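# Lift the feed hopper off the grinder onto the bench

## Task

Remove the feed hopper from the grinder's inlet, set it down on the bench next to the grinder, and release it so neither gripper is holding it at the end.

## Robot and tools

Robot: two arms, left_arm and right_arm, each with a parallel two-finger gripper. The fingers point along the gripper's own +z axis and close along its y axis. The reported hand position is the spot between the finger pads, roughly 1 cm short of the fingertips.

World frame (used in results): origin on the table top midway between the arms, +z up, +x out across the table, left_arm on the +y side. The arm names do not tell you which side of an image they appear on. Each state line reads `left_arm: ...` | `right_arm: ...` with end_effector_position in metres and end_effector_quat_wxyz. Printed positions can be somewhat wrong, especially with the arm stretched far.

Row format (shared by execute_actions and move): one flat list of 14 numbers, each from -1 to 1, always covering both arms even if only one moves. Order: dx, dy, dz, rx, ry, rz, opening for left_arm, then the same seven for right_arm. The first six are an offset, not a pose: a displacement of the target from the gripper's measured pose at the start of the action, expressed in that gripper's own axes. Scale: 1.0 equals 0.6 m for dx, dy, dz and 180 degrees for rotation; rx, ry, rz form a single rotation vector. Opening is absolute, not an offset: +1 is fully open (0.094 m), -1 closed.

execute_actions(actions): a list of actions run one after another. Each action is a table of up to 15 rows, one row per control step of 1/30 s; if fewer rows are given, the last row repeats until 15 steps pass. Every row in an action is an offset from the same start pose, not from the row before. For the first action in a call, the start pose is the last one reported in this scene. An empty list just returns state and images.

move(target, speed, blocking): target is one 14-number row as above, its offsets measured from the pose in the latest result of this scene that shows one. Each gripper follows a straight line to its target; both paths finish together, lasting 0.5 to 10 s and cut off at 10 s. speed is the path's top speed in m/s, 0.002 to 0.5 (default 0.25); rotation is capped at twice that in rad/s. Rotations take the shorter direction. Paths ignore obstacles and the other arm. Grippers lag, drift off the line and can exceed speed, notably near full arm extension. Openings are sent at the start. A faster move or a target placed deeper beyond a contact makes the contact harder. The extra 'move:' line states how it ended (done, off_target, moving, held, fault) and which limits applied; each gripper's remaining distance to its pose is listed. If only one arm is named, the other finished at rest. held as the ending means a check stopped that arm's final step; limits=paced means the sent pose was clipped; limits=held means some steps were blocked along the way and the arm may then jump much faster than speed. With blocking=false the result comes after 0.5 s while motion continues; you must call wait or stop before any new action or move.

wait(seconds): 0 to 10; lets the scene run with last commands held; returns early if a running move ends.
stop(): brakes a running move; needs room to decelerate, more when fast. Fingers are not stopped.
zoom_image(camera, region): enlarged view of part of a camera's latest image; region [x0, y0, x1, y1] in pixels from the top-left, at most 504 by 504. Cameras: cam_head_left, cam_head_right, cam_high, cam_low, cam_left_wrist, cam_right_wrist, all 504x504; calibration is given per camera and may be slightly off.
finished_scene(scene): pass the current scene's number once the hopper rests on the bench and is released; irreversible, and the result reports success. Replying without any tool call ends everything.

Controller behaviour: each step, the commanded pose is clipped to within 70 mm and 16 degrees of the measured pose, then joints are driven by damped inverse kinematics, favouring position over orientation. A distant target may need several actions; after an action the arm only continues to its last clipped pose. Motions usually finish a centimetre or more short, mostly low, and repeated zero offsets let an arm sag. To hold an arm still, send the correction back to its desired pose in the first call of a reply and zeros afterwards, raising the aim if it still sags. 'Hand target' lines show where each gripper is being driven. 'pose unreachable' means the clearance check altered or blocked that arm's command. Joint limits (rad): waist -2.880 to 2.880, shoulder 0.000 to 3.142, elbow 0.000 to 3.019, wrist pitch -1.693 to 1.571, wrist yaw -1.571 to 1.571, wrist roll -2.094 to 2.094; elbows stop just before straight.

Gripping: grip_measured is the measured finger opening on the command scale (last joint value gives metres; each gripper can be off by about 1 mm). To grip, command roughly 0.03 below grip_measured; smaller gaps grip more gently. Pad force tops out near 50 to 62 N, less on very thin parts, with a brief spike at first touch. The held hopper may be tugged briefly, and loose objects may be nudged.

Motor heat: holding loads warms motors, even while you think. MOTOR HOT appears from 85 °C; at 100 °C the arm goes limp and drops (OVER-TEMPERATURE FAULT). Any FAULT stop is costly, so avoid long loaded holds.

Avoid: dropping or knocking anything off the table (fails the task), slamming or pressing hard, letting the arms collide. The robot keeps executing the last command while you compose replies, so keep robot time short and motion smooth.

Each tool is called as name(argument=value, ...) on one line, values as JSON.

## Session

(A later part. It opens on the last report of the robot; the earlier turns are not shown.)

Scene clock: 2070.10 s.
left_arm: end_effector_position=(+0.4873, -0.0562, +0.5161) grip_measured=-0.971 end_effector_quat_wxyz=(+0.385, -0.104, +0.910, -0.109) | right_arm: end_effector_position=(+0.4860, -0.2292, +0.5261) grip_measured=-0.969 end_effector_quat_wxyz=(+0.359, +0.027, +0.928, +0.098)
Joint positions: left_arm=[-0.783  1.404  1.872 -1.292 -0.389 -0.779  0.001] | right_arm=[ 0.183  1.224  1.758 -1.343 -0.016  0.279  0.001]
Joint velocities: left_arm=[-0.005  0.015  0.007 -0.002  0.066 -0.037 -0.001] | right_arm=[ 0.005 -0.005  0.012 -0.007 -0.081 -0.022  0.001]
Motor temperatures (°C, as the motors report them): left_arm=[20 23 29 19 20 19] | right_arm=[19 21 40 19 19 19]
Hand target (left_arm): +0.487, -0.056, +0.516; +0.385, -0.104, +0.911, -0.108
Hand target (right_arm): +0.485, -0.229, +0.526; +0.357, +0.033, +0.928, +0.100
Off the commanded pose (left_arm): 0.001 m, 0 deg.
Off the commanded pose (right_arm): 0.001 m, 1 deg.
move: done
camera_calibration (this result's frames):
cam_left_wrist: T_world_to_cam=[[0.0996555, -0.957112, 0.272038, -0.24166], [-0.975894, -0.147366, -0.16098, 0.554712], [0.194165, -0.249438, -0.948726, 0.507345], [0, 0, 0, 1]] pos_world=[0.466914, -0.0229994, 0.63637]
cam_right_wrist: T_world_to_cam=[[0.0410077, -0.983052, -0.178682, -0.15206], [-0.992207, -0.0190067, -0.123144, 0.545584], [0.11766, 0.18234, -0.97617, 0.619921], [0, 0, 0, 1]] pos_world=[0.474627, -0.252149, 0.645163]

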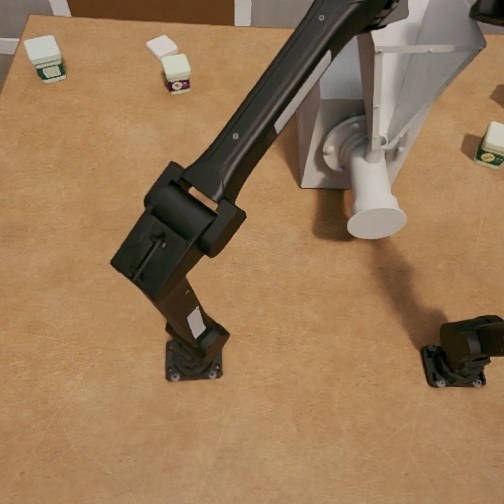

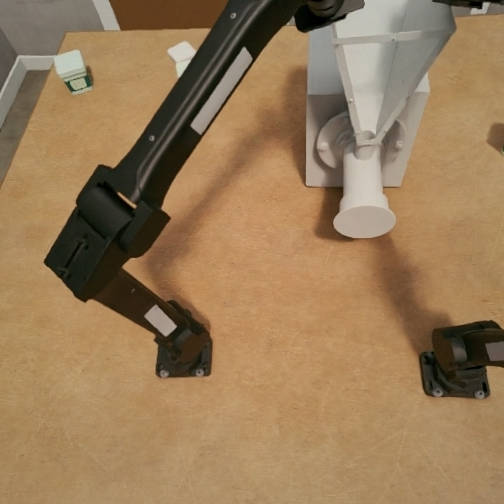

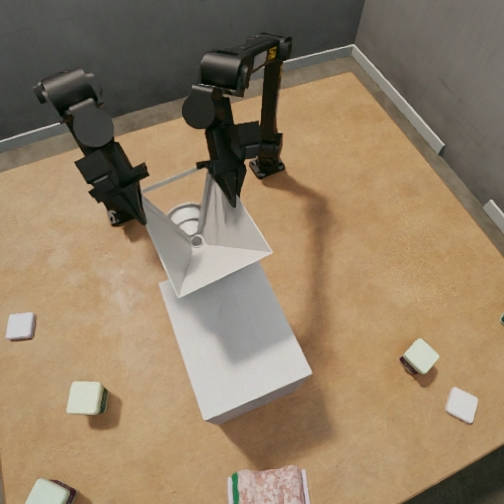

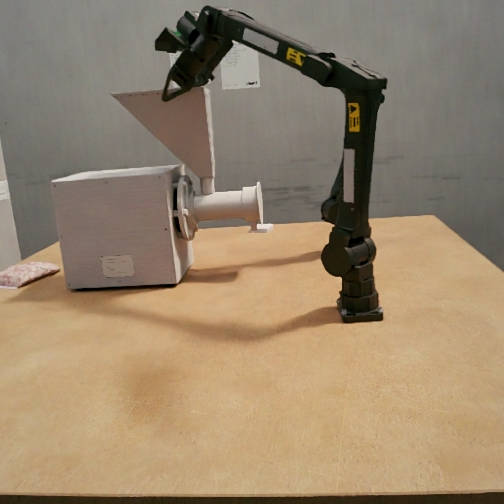

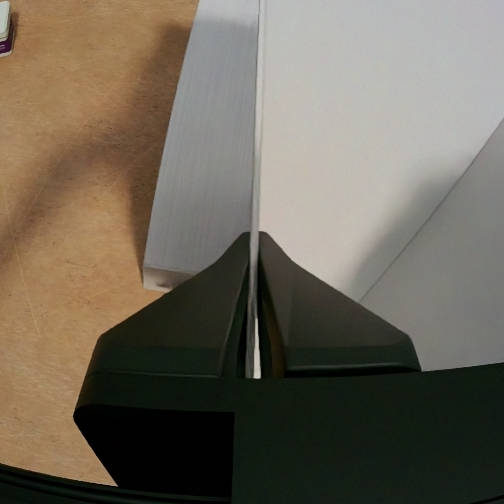

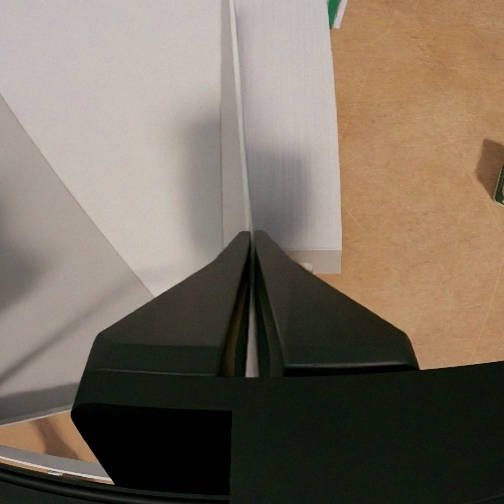

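move(target=[-0.0068, 0.0239, -0.003, 0, 0, 0, -1.0, 0.003, 0.0245, 0.0041, 0, 0, 0, -1.0], speed=0.01)

move(target=[0, 0, 0, 0, 0, 0, -1.0, 0, 0, 0, 0, 0, 0, -1.0], speed=0.05)

Scene clock: 2078.90 s.
left_arm: end_effector_position=(+0.4887, -0.0518, +0.5136) grip_measured=-0.971 end_effector_quat_wxyz=(+0.382, -0.107, +0.910, -0.118) | right_arm: end_effector_position=(+0.4868, -0.2241, +0.5270) grip_measured=-0.969 end_effector_quat_wxyz=(+0.364, +0.024, +0.927, +0.089)
Joint positions: left_arm=[-0.768  1.392  1.852 -1.275 -0.364 -0.779  0.001] | right_arm=[ 0.205  1.225  1.758 -1.335  0.016  0.281  0.001]
Joint velocities: left_arm=[-0.005 -0.005 -0.007  0.022 -0.037 -0.007  0.001] | right_arm=[ 0.005 -0.015 -0.022 -0.002 -0.037  0.037 -0.001]
Motor temperatures (°C, as the motors report them): left_arm=[20 23 29 19 20 19] | right_arm=[19 21 40 19 19 19]
Hand target (left_arm): +0.487, -0.042, +0.516; +0.385, -0.104, +0.911, -0.109
Hand target (right_arm): +0.486, -0.214, +0.526; +0.359, +0.027, +0.928, +0.098
Off the commanded pose (left_arm): 0.011 m, 1 deg.
Off the commanded pose (right_arm): 0.010 m, 1 deg.
move: off_target (left_arm)
camera_calibration (this result's frames):
cam_left_wrist: T_world_to_cam=[[0.0999066, -0.951821, 0.289922, -0.245918], [-0.976903, -0.149148, -0.153019, 0.552584], [0.188888, -0.267938, -0.944738, 0.505366], [0, 0, 0, 1]] pos_world=[0.468932, -0.0162463, 0.633292]
cam_right_wrist: T_world_to_cam=[[0.0422243, -0.986355, -0.159126, -0.158512], [-0.990694, -0.0207077, -0.134523, 0.551496], [0.129393, 0.163326, -0.97805, 0.610812], [0, 0, 0, 1]] pos_world=[0.474022, -0.244691, 0.64637]

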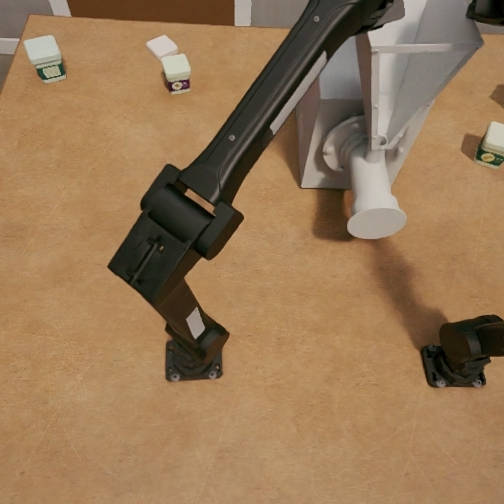

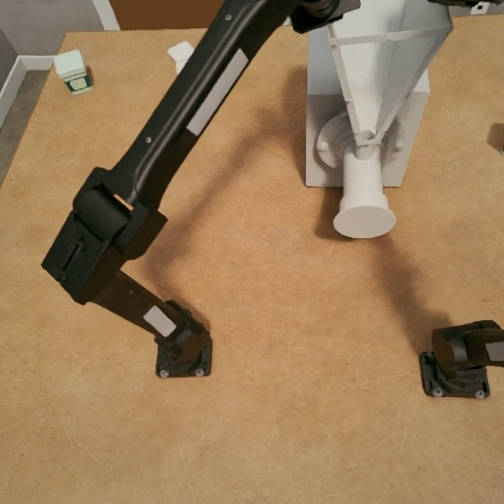

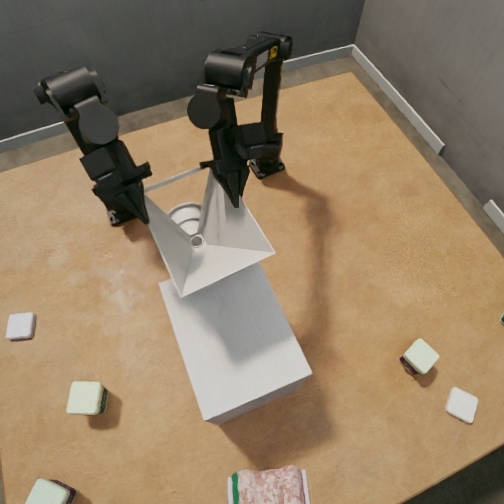

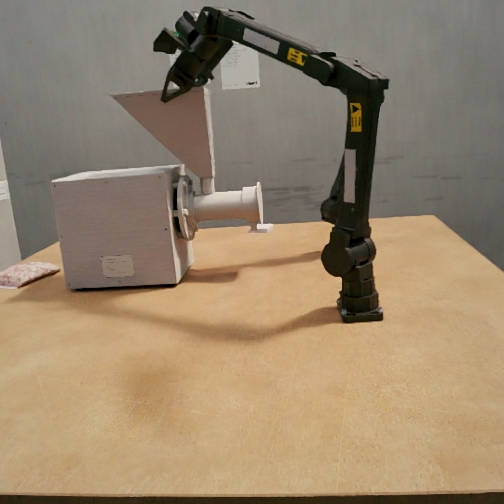

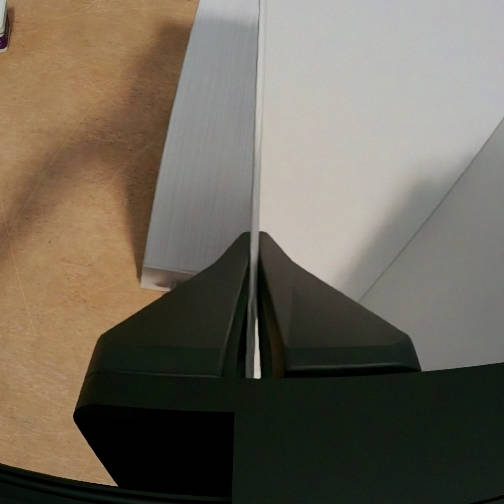

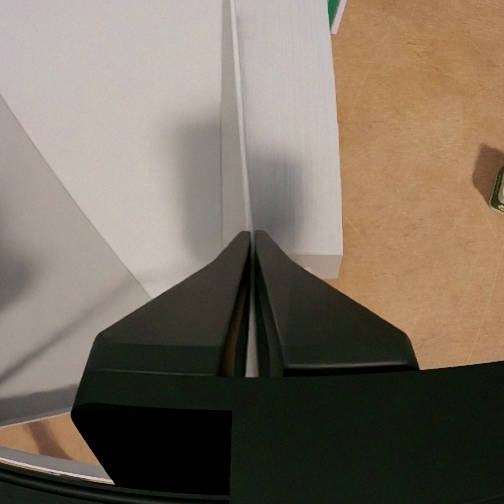

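Scene clock: 2079.40 s.
left_arm: end_effector_position=(+0.4888, -0.0522, +0.5138) grip_measured=-0.971 end_effector_quat_wxyz=(+0.382, -0.107, +0.910, -0.119) | right_arm: end_effector_position=(+0.4870, -0.2243, +0.5272) grip_measured=-0.969 end_effector_quat_wxyz=(+0.365, +0.020, +0.927, +0.087)
Joint positions: left_arm=[-0.768  1.392  1.852 -1.274 -0.362 -0.779  0.001] | right_arm=[ 0.205  1.225  1.758 -1.334  0.017  0.272  0.001]
Joint velocities: left_arm=[-0.005 -0.005  0.012 -0.007  0.051  0.007 -0.001] | right_arm=[-0.005 -0.005 -0.022 -0.007 -0.051  0.007 -0.   ]
Motor temperatures (°C, as the motors report them): left_arm=[20 23 29 19 20 19] | right_arm=[19 21 40 19 19 19]
Hand target (left_arm): +0.489, -0.052, +0.514; +0.382, -0.107, +0.910, -0.118
Hand target (right_arm): +0.487, -0.224, +0.527; +0.364, +0.024, +0.927, +0.089
Off the commanded pose (left_arm): 0.000 m, 0 deg.
Off the commanded pose (right_arm): 0.000 m, 1 deg.
move: done
camera_calibration (this result's frames):
cam_left_wrist: T_world_to_cam=[[0.0987743, -0.951394, 0.291708, -0.246698], [-0.976987, -0.148406, -0.153206, 0.55282], [0.18905, -0.269862, -0.944158, 0.504932], [0, 0, 0, 1]] pos_world=[0.469008, -0.0164028, 0.633395]
cam_right_wrist: T_world_to_cam=[[0.0480323, -0.987212, -0.152003, -0.165496], [-0.990244, -0.0271358, -0.136674, 0.55117], [0.130802, 0.157084, -0.978885, 0.609308], [0, 0, 0, 1]] pos_world=[0.474043, -0.244136, 0.646617]

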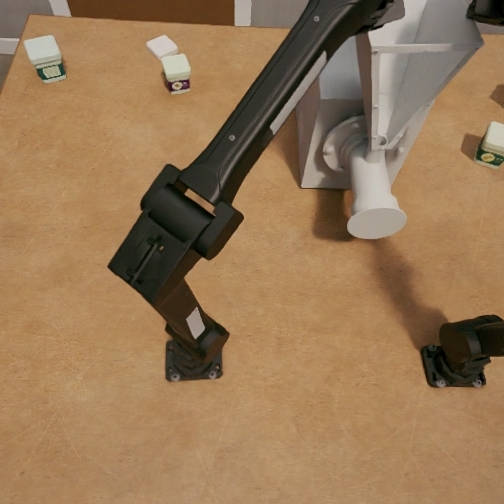

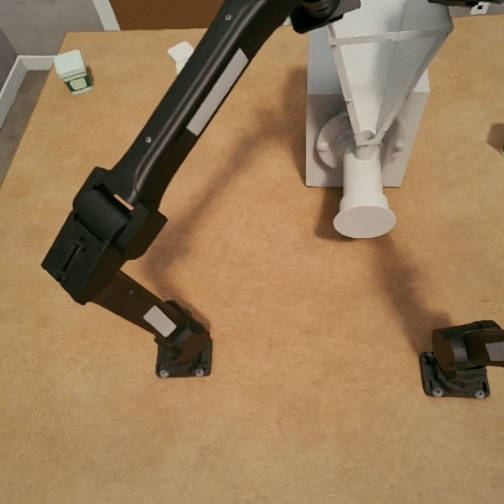

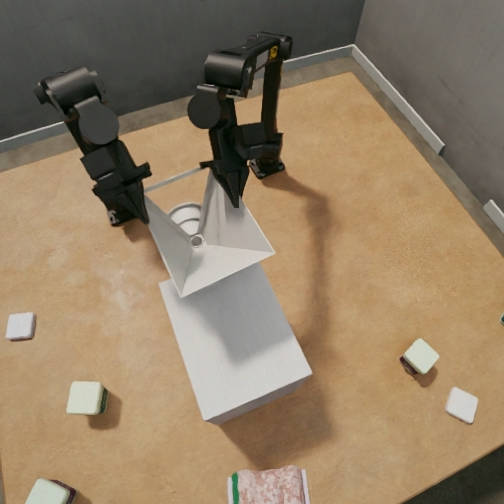

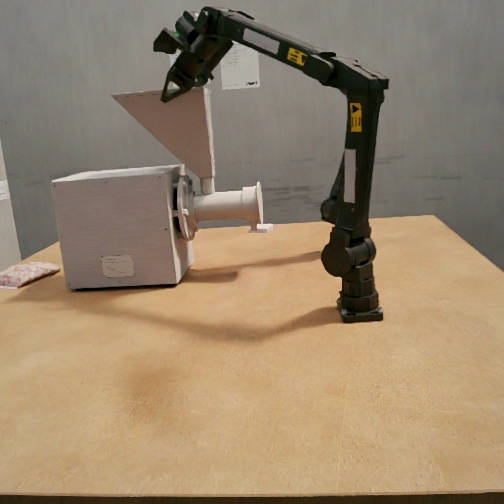

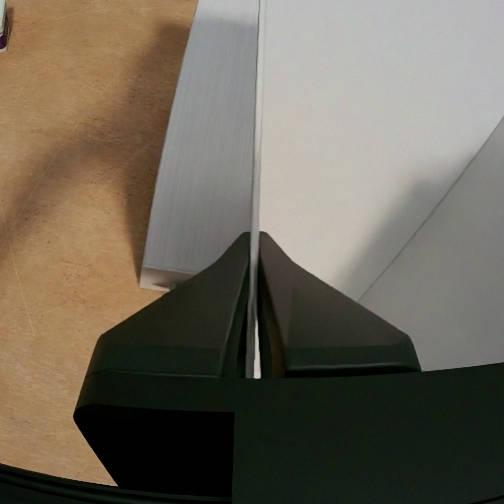

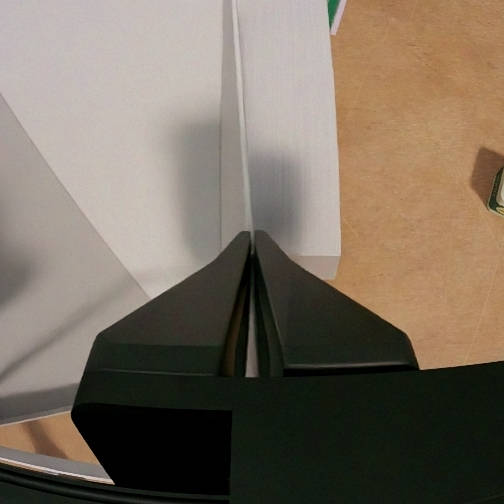

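move(target=[0, 0, 0, 0, 0, 0, -1.0, 0, 0, 0, 0, 0, 0, 0.0], speed=0.05)

move(target=[0, 0, 0, 0, 0, 0, -1.0, 0, 0, -0.135, 0, 0, 0, 0.0], speed=0.1)

Scene clock: 2148.33 s.
left_arm: end_effector_position=(+0.4895, -0.0512, +0.5135) grip_measured=-0.971 end_effector_quat_wxyz=(+0.381, -0.111, +0.910, -0.120) | right_arm: end_effector_position=(+0.4870, -0.2245, +0.5272) grip_measured=-0.002 end_effector_quat_wxyz=(+0.365, +0.020, +0.927, +0.086)
Joint positions: left_arm=[-0.765  1.392  1.851 -1.273 -0.362 -0.787  0.001] | right_arm=[ 0.205  1.225  1.758 -1.334  0.018  0.272  0.047]
Joint velocities: left_arm=[-0.015 -0.024 -0.002 -0.012 -0.007  0.037 -0.001] | right_arm=[-0.005 -0.015 -0.012 -0.007 -0.007 -0.037  0.   ]
Motor temperatures (°C, as the motors report them): left_arm=[20 23 29 19 20 19] | right_arm=[19 21 40 19 19 19]
Hand target (left_arm): +0.489, -0.052, +0.514; +0.382, -0.107, +0.910, -0.119
Hand target (right_arm): +0.487, -0.224, +0.527; +0.365, +0.020, +0.927, +0.087
Off the commanded pose (left_arm): 0.001 m, 1 deg.
Off the commanded pose (right_arm): 0.000 m, 0 deg.
move: done
camera_calibration (this result's frames):
cam_left_wrist: T_world_to_cam=[[0.106269, -0.949081, 0.296567, -0.251791], [-0.976048, -0.156508, -0.151116, 0.551657], [0.189836, -0.273405, -0.94298, 0.503586], [0, 0, 0, 1]] pos_world=[0.469603, -0.0149482, 0.632909]
cam_right_wrist: T_world_to_cam=[[0.0478065, -0.987345, -0.151211, -0.165961], [-0.990226, -0.0269898, -0.136835, 0.551304], [0.131022, 0.156275, -0.978985, 0.60909], [0, 0, 0, 1]] pos_world=[0.474045, -0.244166, 0.646632]

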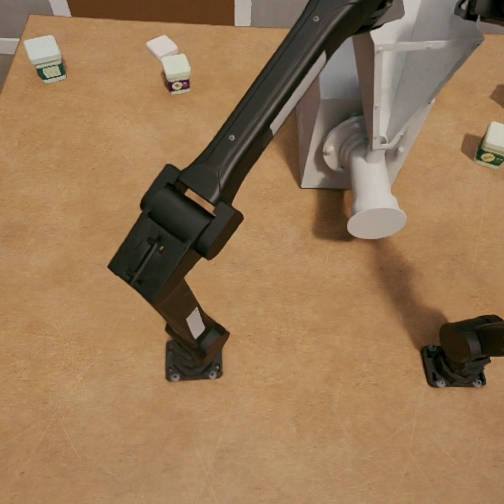

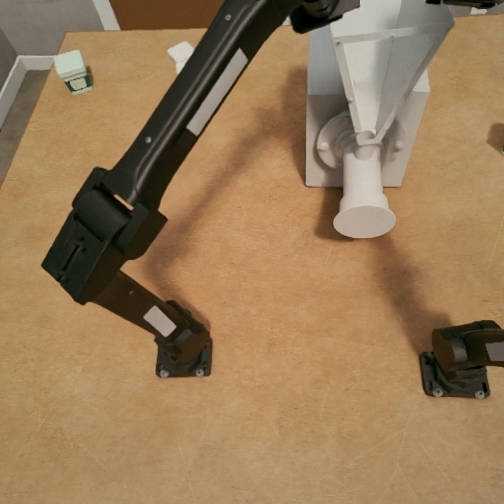

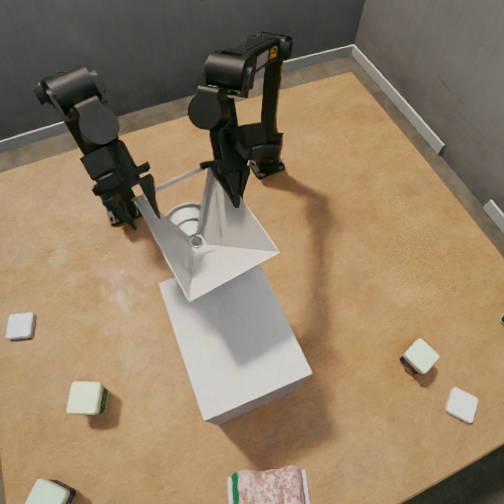

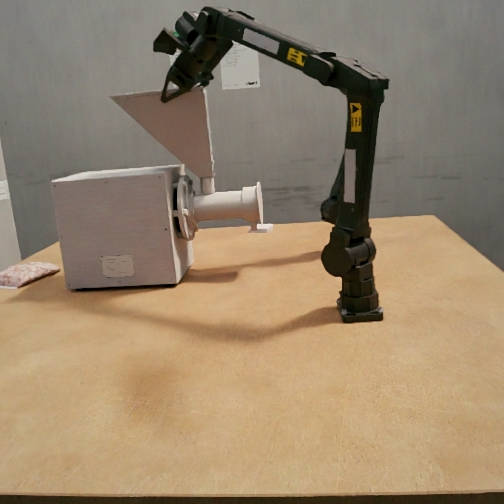

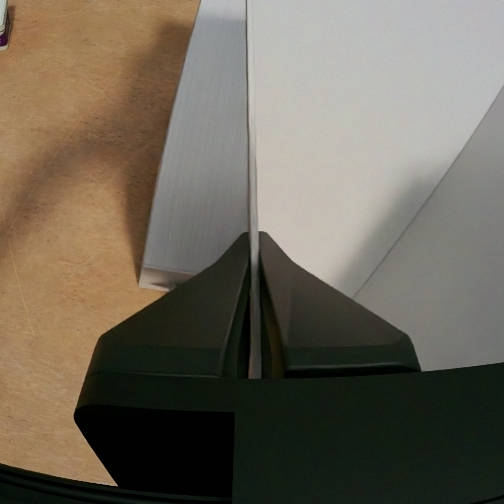

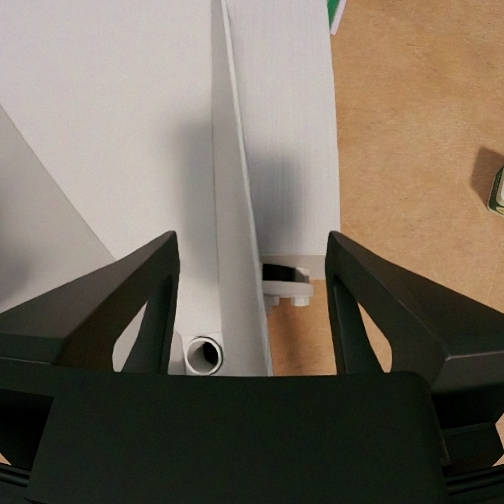

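Scene clock: 2149.53 s.
left_arm: end_effector_position=(+0.4895, -0.0512, +0.5135) grip_measured=-0.971 end_effector_quat_wxyz=(+0.381, -0.112, +0.910, -0.120) | right_arm: end_effector_position=(+0.4338, -0.2377, +0.5670) grip_measured=-0.002 end_effector_quat_wxyz=(+0.351, +0.020, +0.933, +0.081)
Joint positions: left_arm=[-0.765  1.392  1.851 -1.273 -0.362 -0.787  0.001] | right_arm=[ 0.205  1.184  1.871 -1.521  0.02   0.272  0.047]
Joint velocities: left_arm=[ 0.005 -0.005 -0.007 -0.012  0.11   0.066  0.   ] | right_arm=[-0.005 -0.024 -0.012  0.002  0.051  0.022  0.   ]
Motor temperatures (°C, as the motors report them): left_arm=[20 23 29 19 20 19] | right_arm=[19 21 40 19 19 19]
Hand target (left_arm): +0.489, -0.051, +0.513; +0.381, -0.112, +0.910, -0.120
Hand target (right_arm): +0.431, -0.236, +0.584; +0.366, +0.020, +0.927, +0.086
Off the commanded pose (left_arm): 0.000 m, 0 deg.
Off the commanded pose (right_arm): 0.018 m, 2 deg.
move: off_target (right_arm)
camera_calibration (this result's frames):
cam_left_wrist: T_world_to_cam=[[0.106791, -0.948863, 0.297078, -0.252298], [-0.975982, -0.157098, -0.15093, 0.5515], [0.189882, -0.273825, -0.942849, 0.503475], [0, 0, 0, 1]] pos_world=[0.469596, -0.0148929, 0.632891]
cam_right_wrist: T_world_to_cam=[[0.0416712, -0.988773, -0.1435, -0.172484], [-0.994044, -0.0265536, -0.105697, 0.487847], [0.1007, 0.14705, -0.98399, 0.670934], [0, 0, 0, 1]] pos_world=[0.424566, -0.256254, 0.687005]

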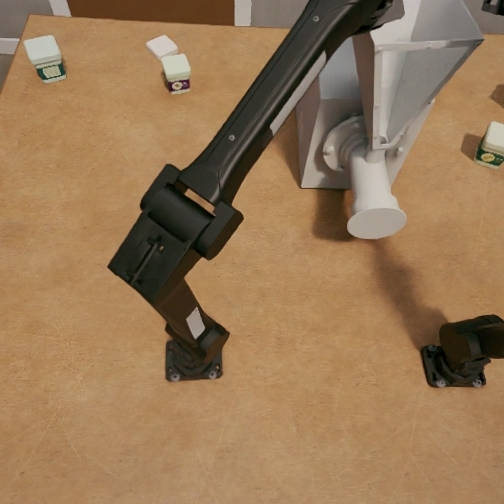

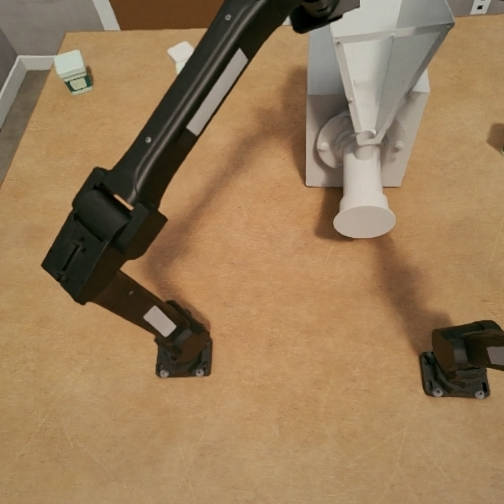

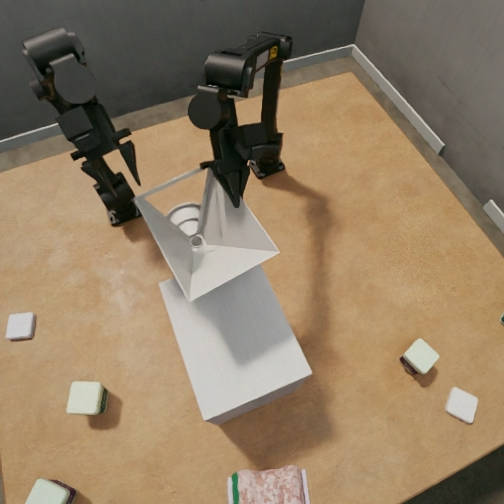

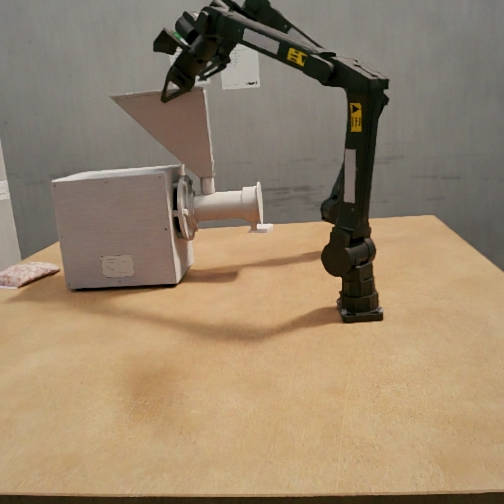

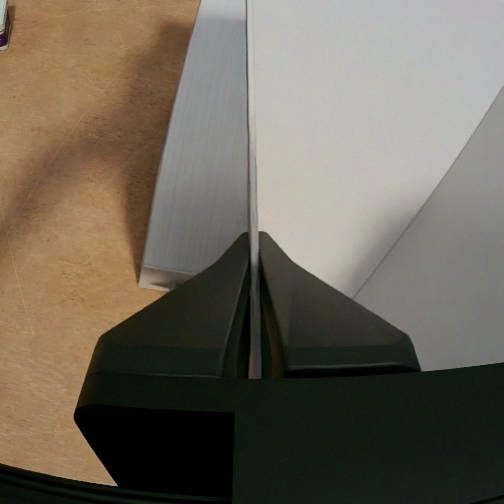

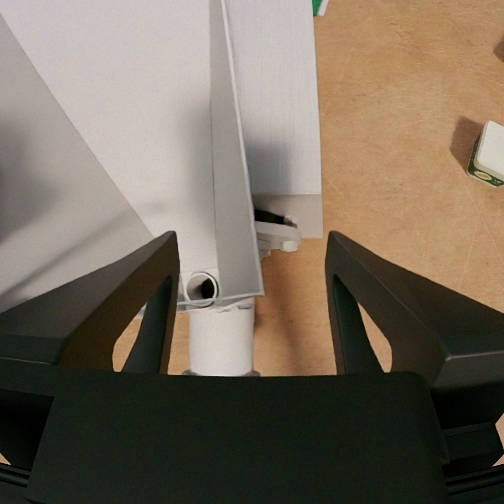

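move(target=[0, 0, 0, 0, 0, 0, -1.0, 0.1, -0.0035, -0.0728, 0.0326, -0.204, -0.0431, 0.5], speed=0.2)

Scene clock: 2181.90 s.
left_arm: end_effector_position=(+0.4895, -0.0512, +0.5135) grip_measured=-0.971 end_effector_quat_wxyz=(+0.381, -0.112, +0.910, -0.120) | right_arm: end_effector_position=(+0.3614, -0.2406, +0.5564) grip_measured=+0.498 end_effector_quat_wxyz=(+0.626, +0.002, +0.780, -0.006)
Joint positions: left_arm=[-0.765  1.392  1.851 -1.273 -0.362 -0.787  0.001] | right_arm=[ 0.504  0.689  1.206 -0.772  0.533  0.124  0.07 ]
Joint velocities: left_arm=[ 0.005  0.015 -0.002 -0.012 -0.007 -0.022 -0.001] | right_arm=[-0.015 -0.015  0.022 -0.002  0.051 -0.007 -0.001]
Motor temperatures (°C, as the motors report them): left_arm=[20 23 28 19 20 19] | right_arm=[19 21 41 19 19 19]
Hand target (left_arm): +0.489, -0.051, +0.513; +0.381, -0.112, +0.910, -0.120
Hand target (right_arm): +0.361, -0.238, +0.559; +0.630, -0.002, +0.776, -0.005
Off the commanded pose (left_arm): 0.000 m, 0 deg.
Off the commanded pose (right_arm): 0.004 m, 1 deg.
move: done
camera_calibration (this result's frames):
cam_left_wrist: T_world_to_cam=[[0.106791, -0.948863, 0.297078, -0.252298], [-0.975982, -0.157098, -0.15093, 0.5515], [0.189882, -0.273825, -0.942849, 0.503475], [0, 0, 0, 1]] pos_world=[0.469596, -0.0148929, 0.632891]
cam_right_wrist: T_world_to_cam=[[-0.00676933, -0.999237, 0.0384766, -0.260182], [-0.74293, -0.0207294, -0.669048, 0.638717], [0.669335, -0.0331144, -0.742223, 0.284847], [0, 0, 0, 1]] pos_world=[0.282103, -0.237311, 0.648763]

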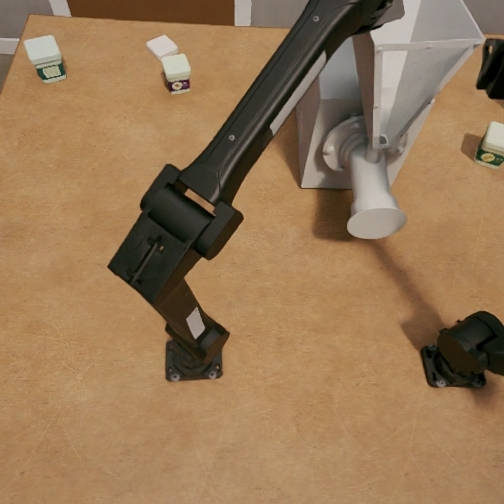

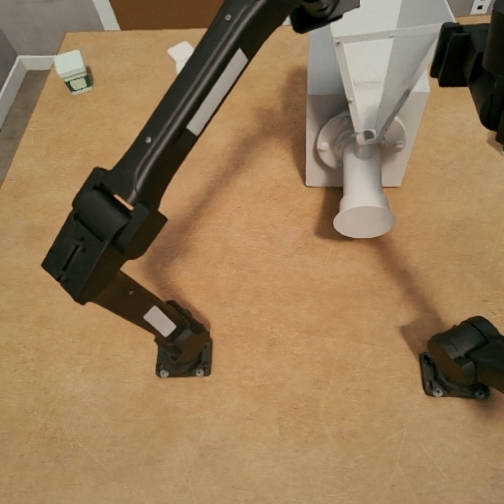

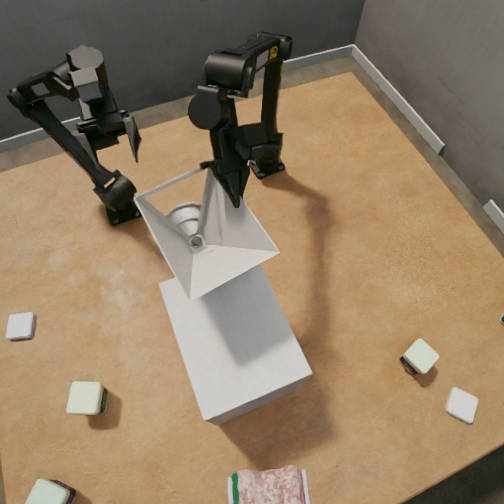

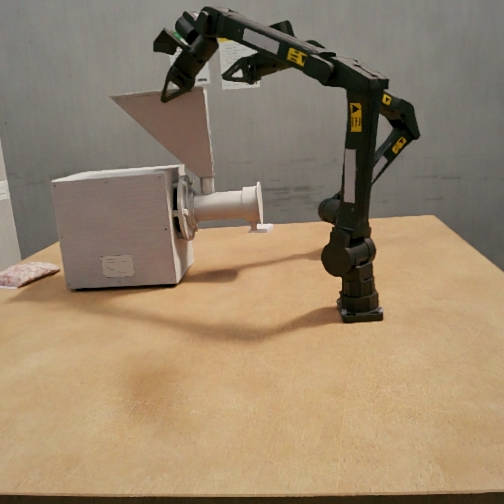

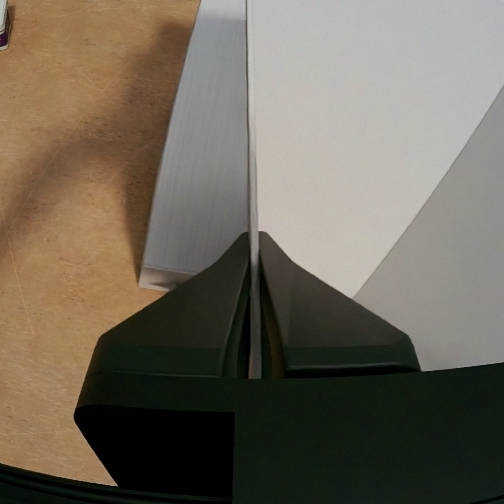

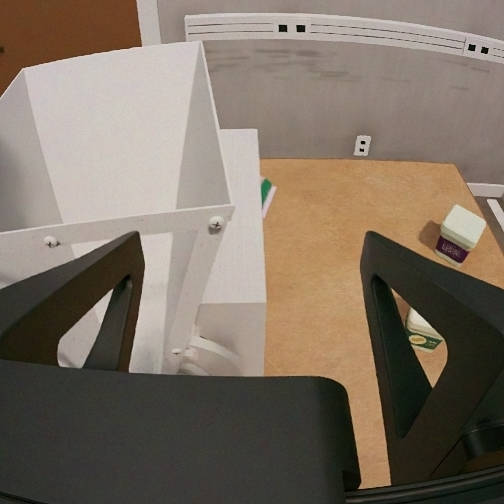

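move(target=[0, 0, 0, 0, 0, 0, -1.0, 0.4292, 0.1738, 0.074, 0, 0, 0, 0.75], speed=0.2)

Scene clock: 2199.53 s.
left_arm: end_effector_position=(+0.4895, -0.0512, +0.5135) grip_measured=-0.971 end_effector_quat_wxyz=(+0.381, -0.112, +0.910, -0.120) | right_arm: end_effector_position=(+0.3540, -0.1373, +0.2897) grip_measured=+0.748 end_effector_quat_wxyz=(+0.622, -0.007, +0.783, -0.020)
Joint positions: left_arm=[-0.765  1.392  1.851 -1.273 -0.362 -0.787  0.001] | right_arm=[ 0.901  0.788  0.549 -0.144  0.92   0.27   0.082]
Joint velocities: left_arm=[ 0.015 -0.005 -0.007 -0.007 -0.095 -0.066 -0.   ] | right_arm=[-0.005 -0.005 -0.017 -0.012 -0.051 -0.022  0.001]
Motor temperatures (°C, as the motors report them): left_arm=[20 23 28 19 20 19] | right_arm=[19 21 40 19 19 19]
Hand target (left_arm): +0.489, -0.051, +0.513; +0.381, -0.112, +0.910, -0.120
Hand target (right_arm): +0.353, -0.134, +0.296; +0.627, +0.000, +0.779, -0.009
Off the commanded pose (left_arm): 0.000 m, 0 deg.
Off the commanded pose (right_arm): 0.006 m, 2 deg.
move: done
camera_calibration (this result's frames):
cam_left_wrist: T_world_to_cam=[[0.106791, -0.948863, 0.297078, -0.252298], [-0.975982, -0.157098, -0.15093, 0.5515], [0.189882, -0.273825, -0.942849, 0.503475], [0, 0, 0, 1]] pos_world=[0.469596, -0.0148929, 0.632891]
cam_right_wrist: T_world_to_cam=[[-0.00964613, -0.997477, 0.0703291, -0.154743], [-0.749804, -0.0393183, -0.660491, 0.454366], [0.66159, -0.0591042, -0.747533, 0.0960039], [0, 0, 0, 1]] pos_world=[0.275678, -0.130813, 0.382754]

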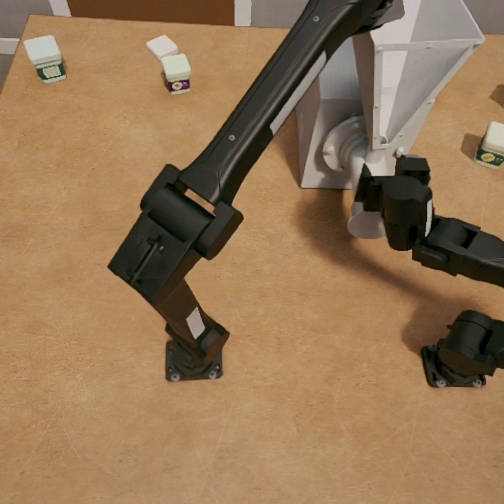

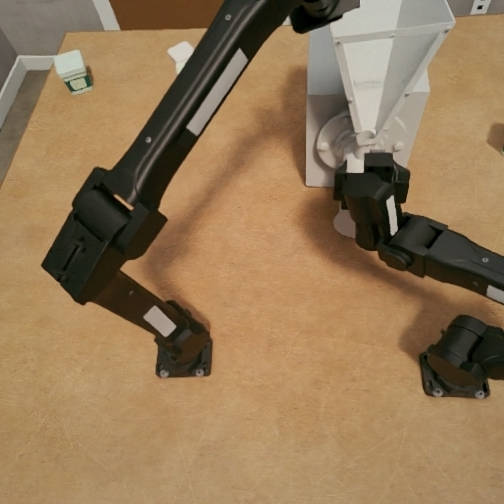

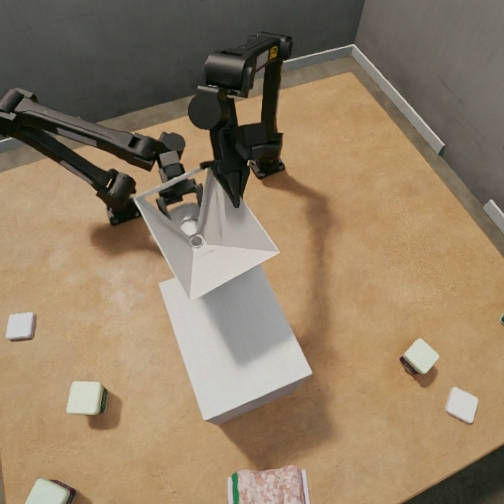

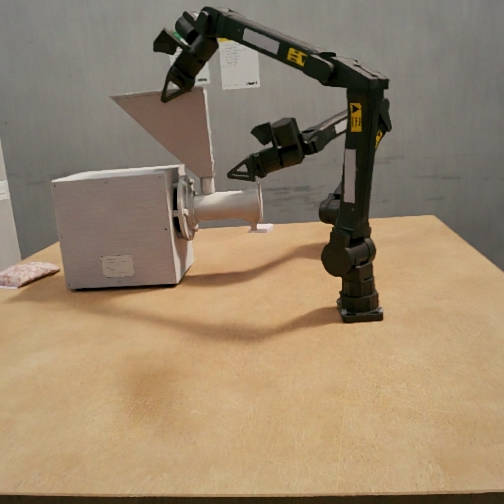

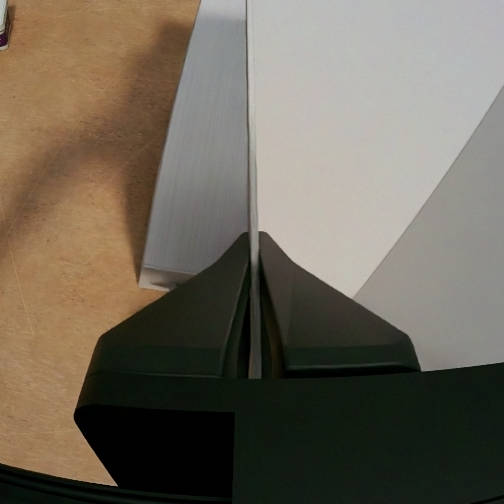

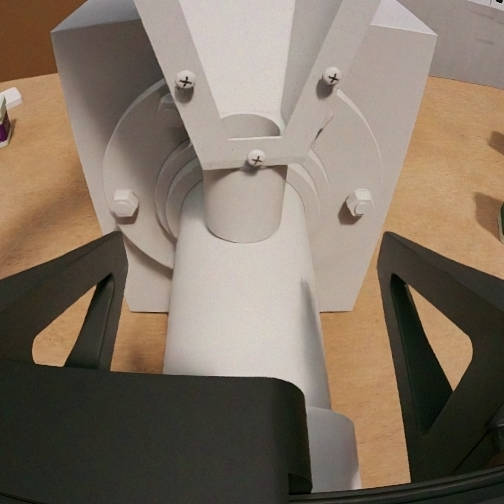

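zoom_image(camera="cam_low", region=[150, 110, 310, 240])

Region (150, 110, 310, 240) of cam_low's 504x504 image, scaled by 3.150, with more detail than that image has; it fills the top 410 rows of this view, and the rest is white.

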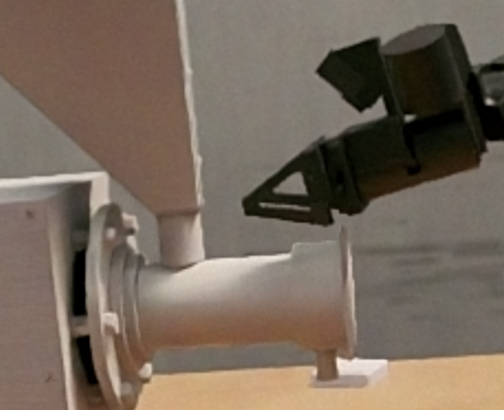

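move(target=[0, 0, 0, 0, 0, 0, -1.0, -0.0625, 0, 0.1583, -0.005, 0, 0.0124, 0.75], speed=0.06)

Scene clock: 2226.40 s.
left_arm: end_effector_position=(+0.4895, -0.0512, +0.5135) grip_measured=-0.971 end_effector_quat_wxyz=(+0.381, -0.112, +0.910, -0.120) | right_arm: end_effector_position=(+0.4410, -0.1453, +0.2736) grip_measured=+0.748 end_effector_quat_wxyz=(+0.601, -0.007, +0.799, -0.011)
Joint positions: left_arm=[-0.765  1.392  1.851 -1.273 -0.362 -0.787  0.001] | right_arm=[0.637 0.995 0.625 0.017 0.647 0.192 0.082]
Joint velocities: left_arm=[-0.015  0.005 -0.002  0.012  0.051  0.022 -0.001] | right_arm=[-0.015 -0.015 -0.002  0.002  0.066  0.022  0.   ]
Motor temperatures (°C, as the motors report them): left_arm=[20 23 28 19 20 19] | right_arm=[19 21 41 19 19 19]
Hand target (left_arm): +0.489, -0.051, +0.513; +0.381, -0.112, +0.910, -0.120
Hand target (right_arm): +0.453, -0.140, +0.305; +0.621, +0.005, +0.784, +0.000
Off the commanded pose (left_arm): 0.000 m, 0 deg.
Off the commanded pose (right_arm): 0.035 m, 3 deg.
move: off_target (right_arm)
camera_calibration (this result's frames):
cam_left_wrist: T_world_to_cam=[[0.106791, -0.948863, 0.297078, -0.252298], [-0.975982, -0.157098, -0.15093, 0.5515], [0.189882, -0.273825, -0.942849, 0.503475], [0, 0, 0, 1]] pos_world=[0.469596, -0.0148929, 0.632891]
cam_right_wrist: T_world_to_cam=[[0.00388893, -0.998386, 0.0566629, -0.163096], [-0.782307, -0.0383323, -0.621713, 0.512525], [0.622881, -0.04191, -0.781193, 0.0546317], [0, 0, 0, 1]] pos_world=[0.367557, -0.140896, 0.370563]

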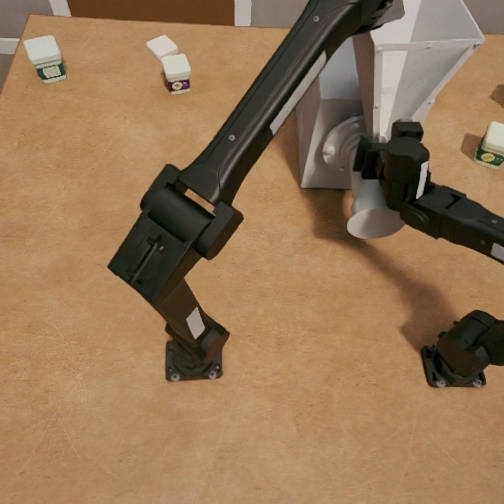

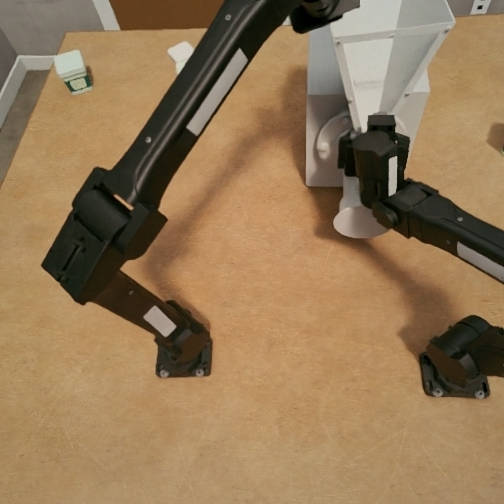

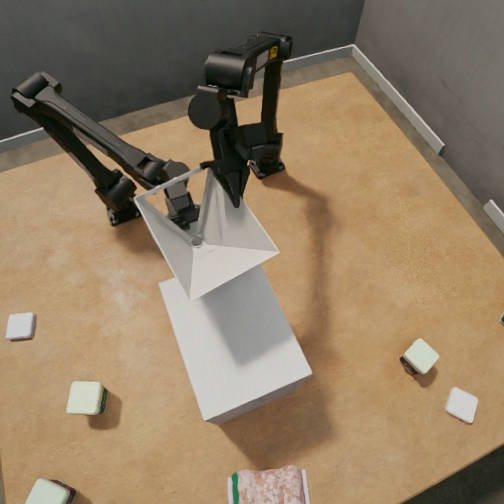

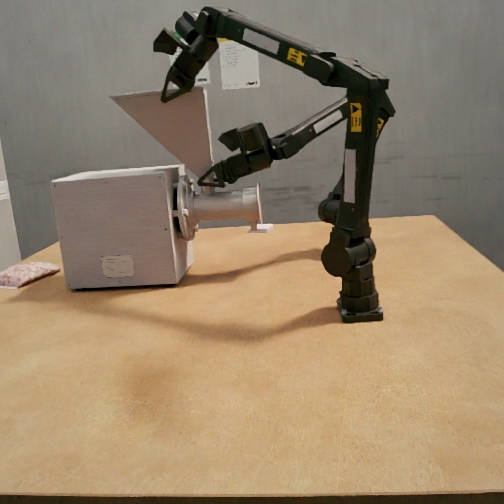

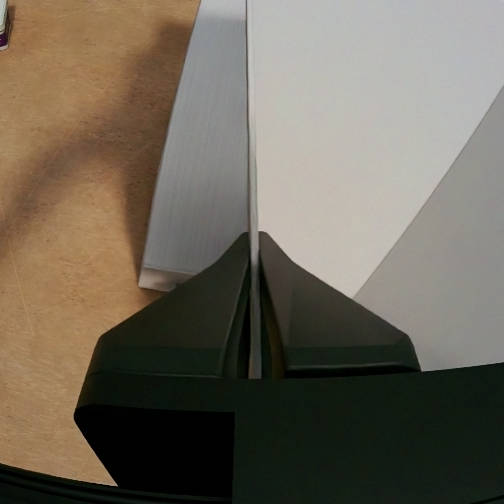

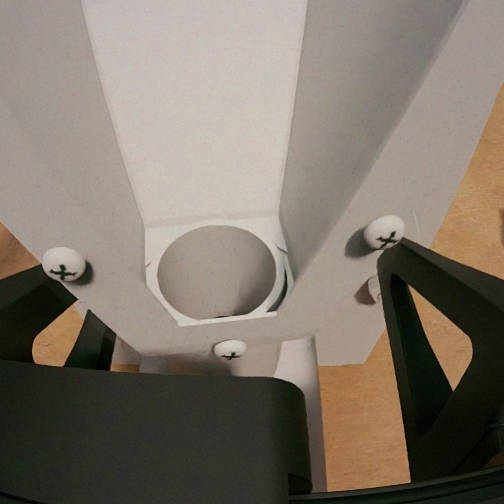

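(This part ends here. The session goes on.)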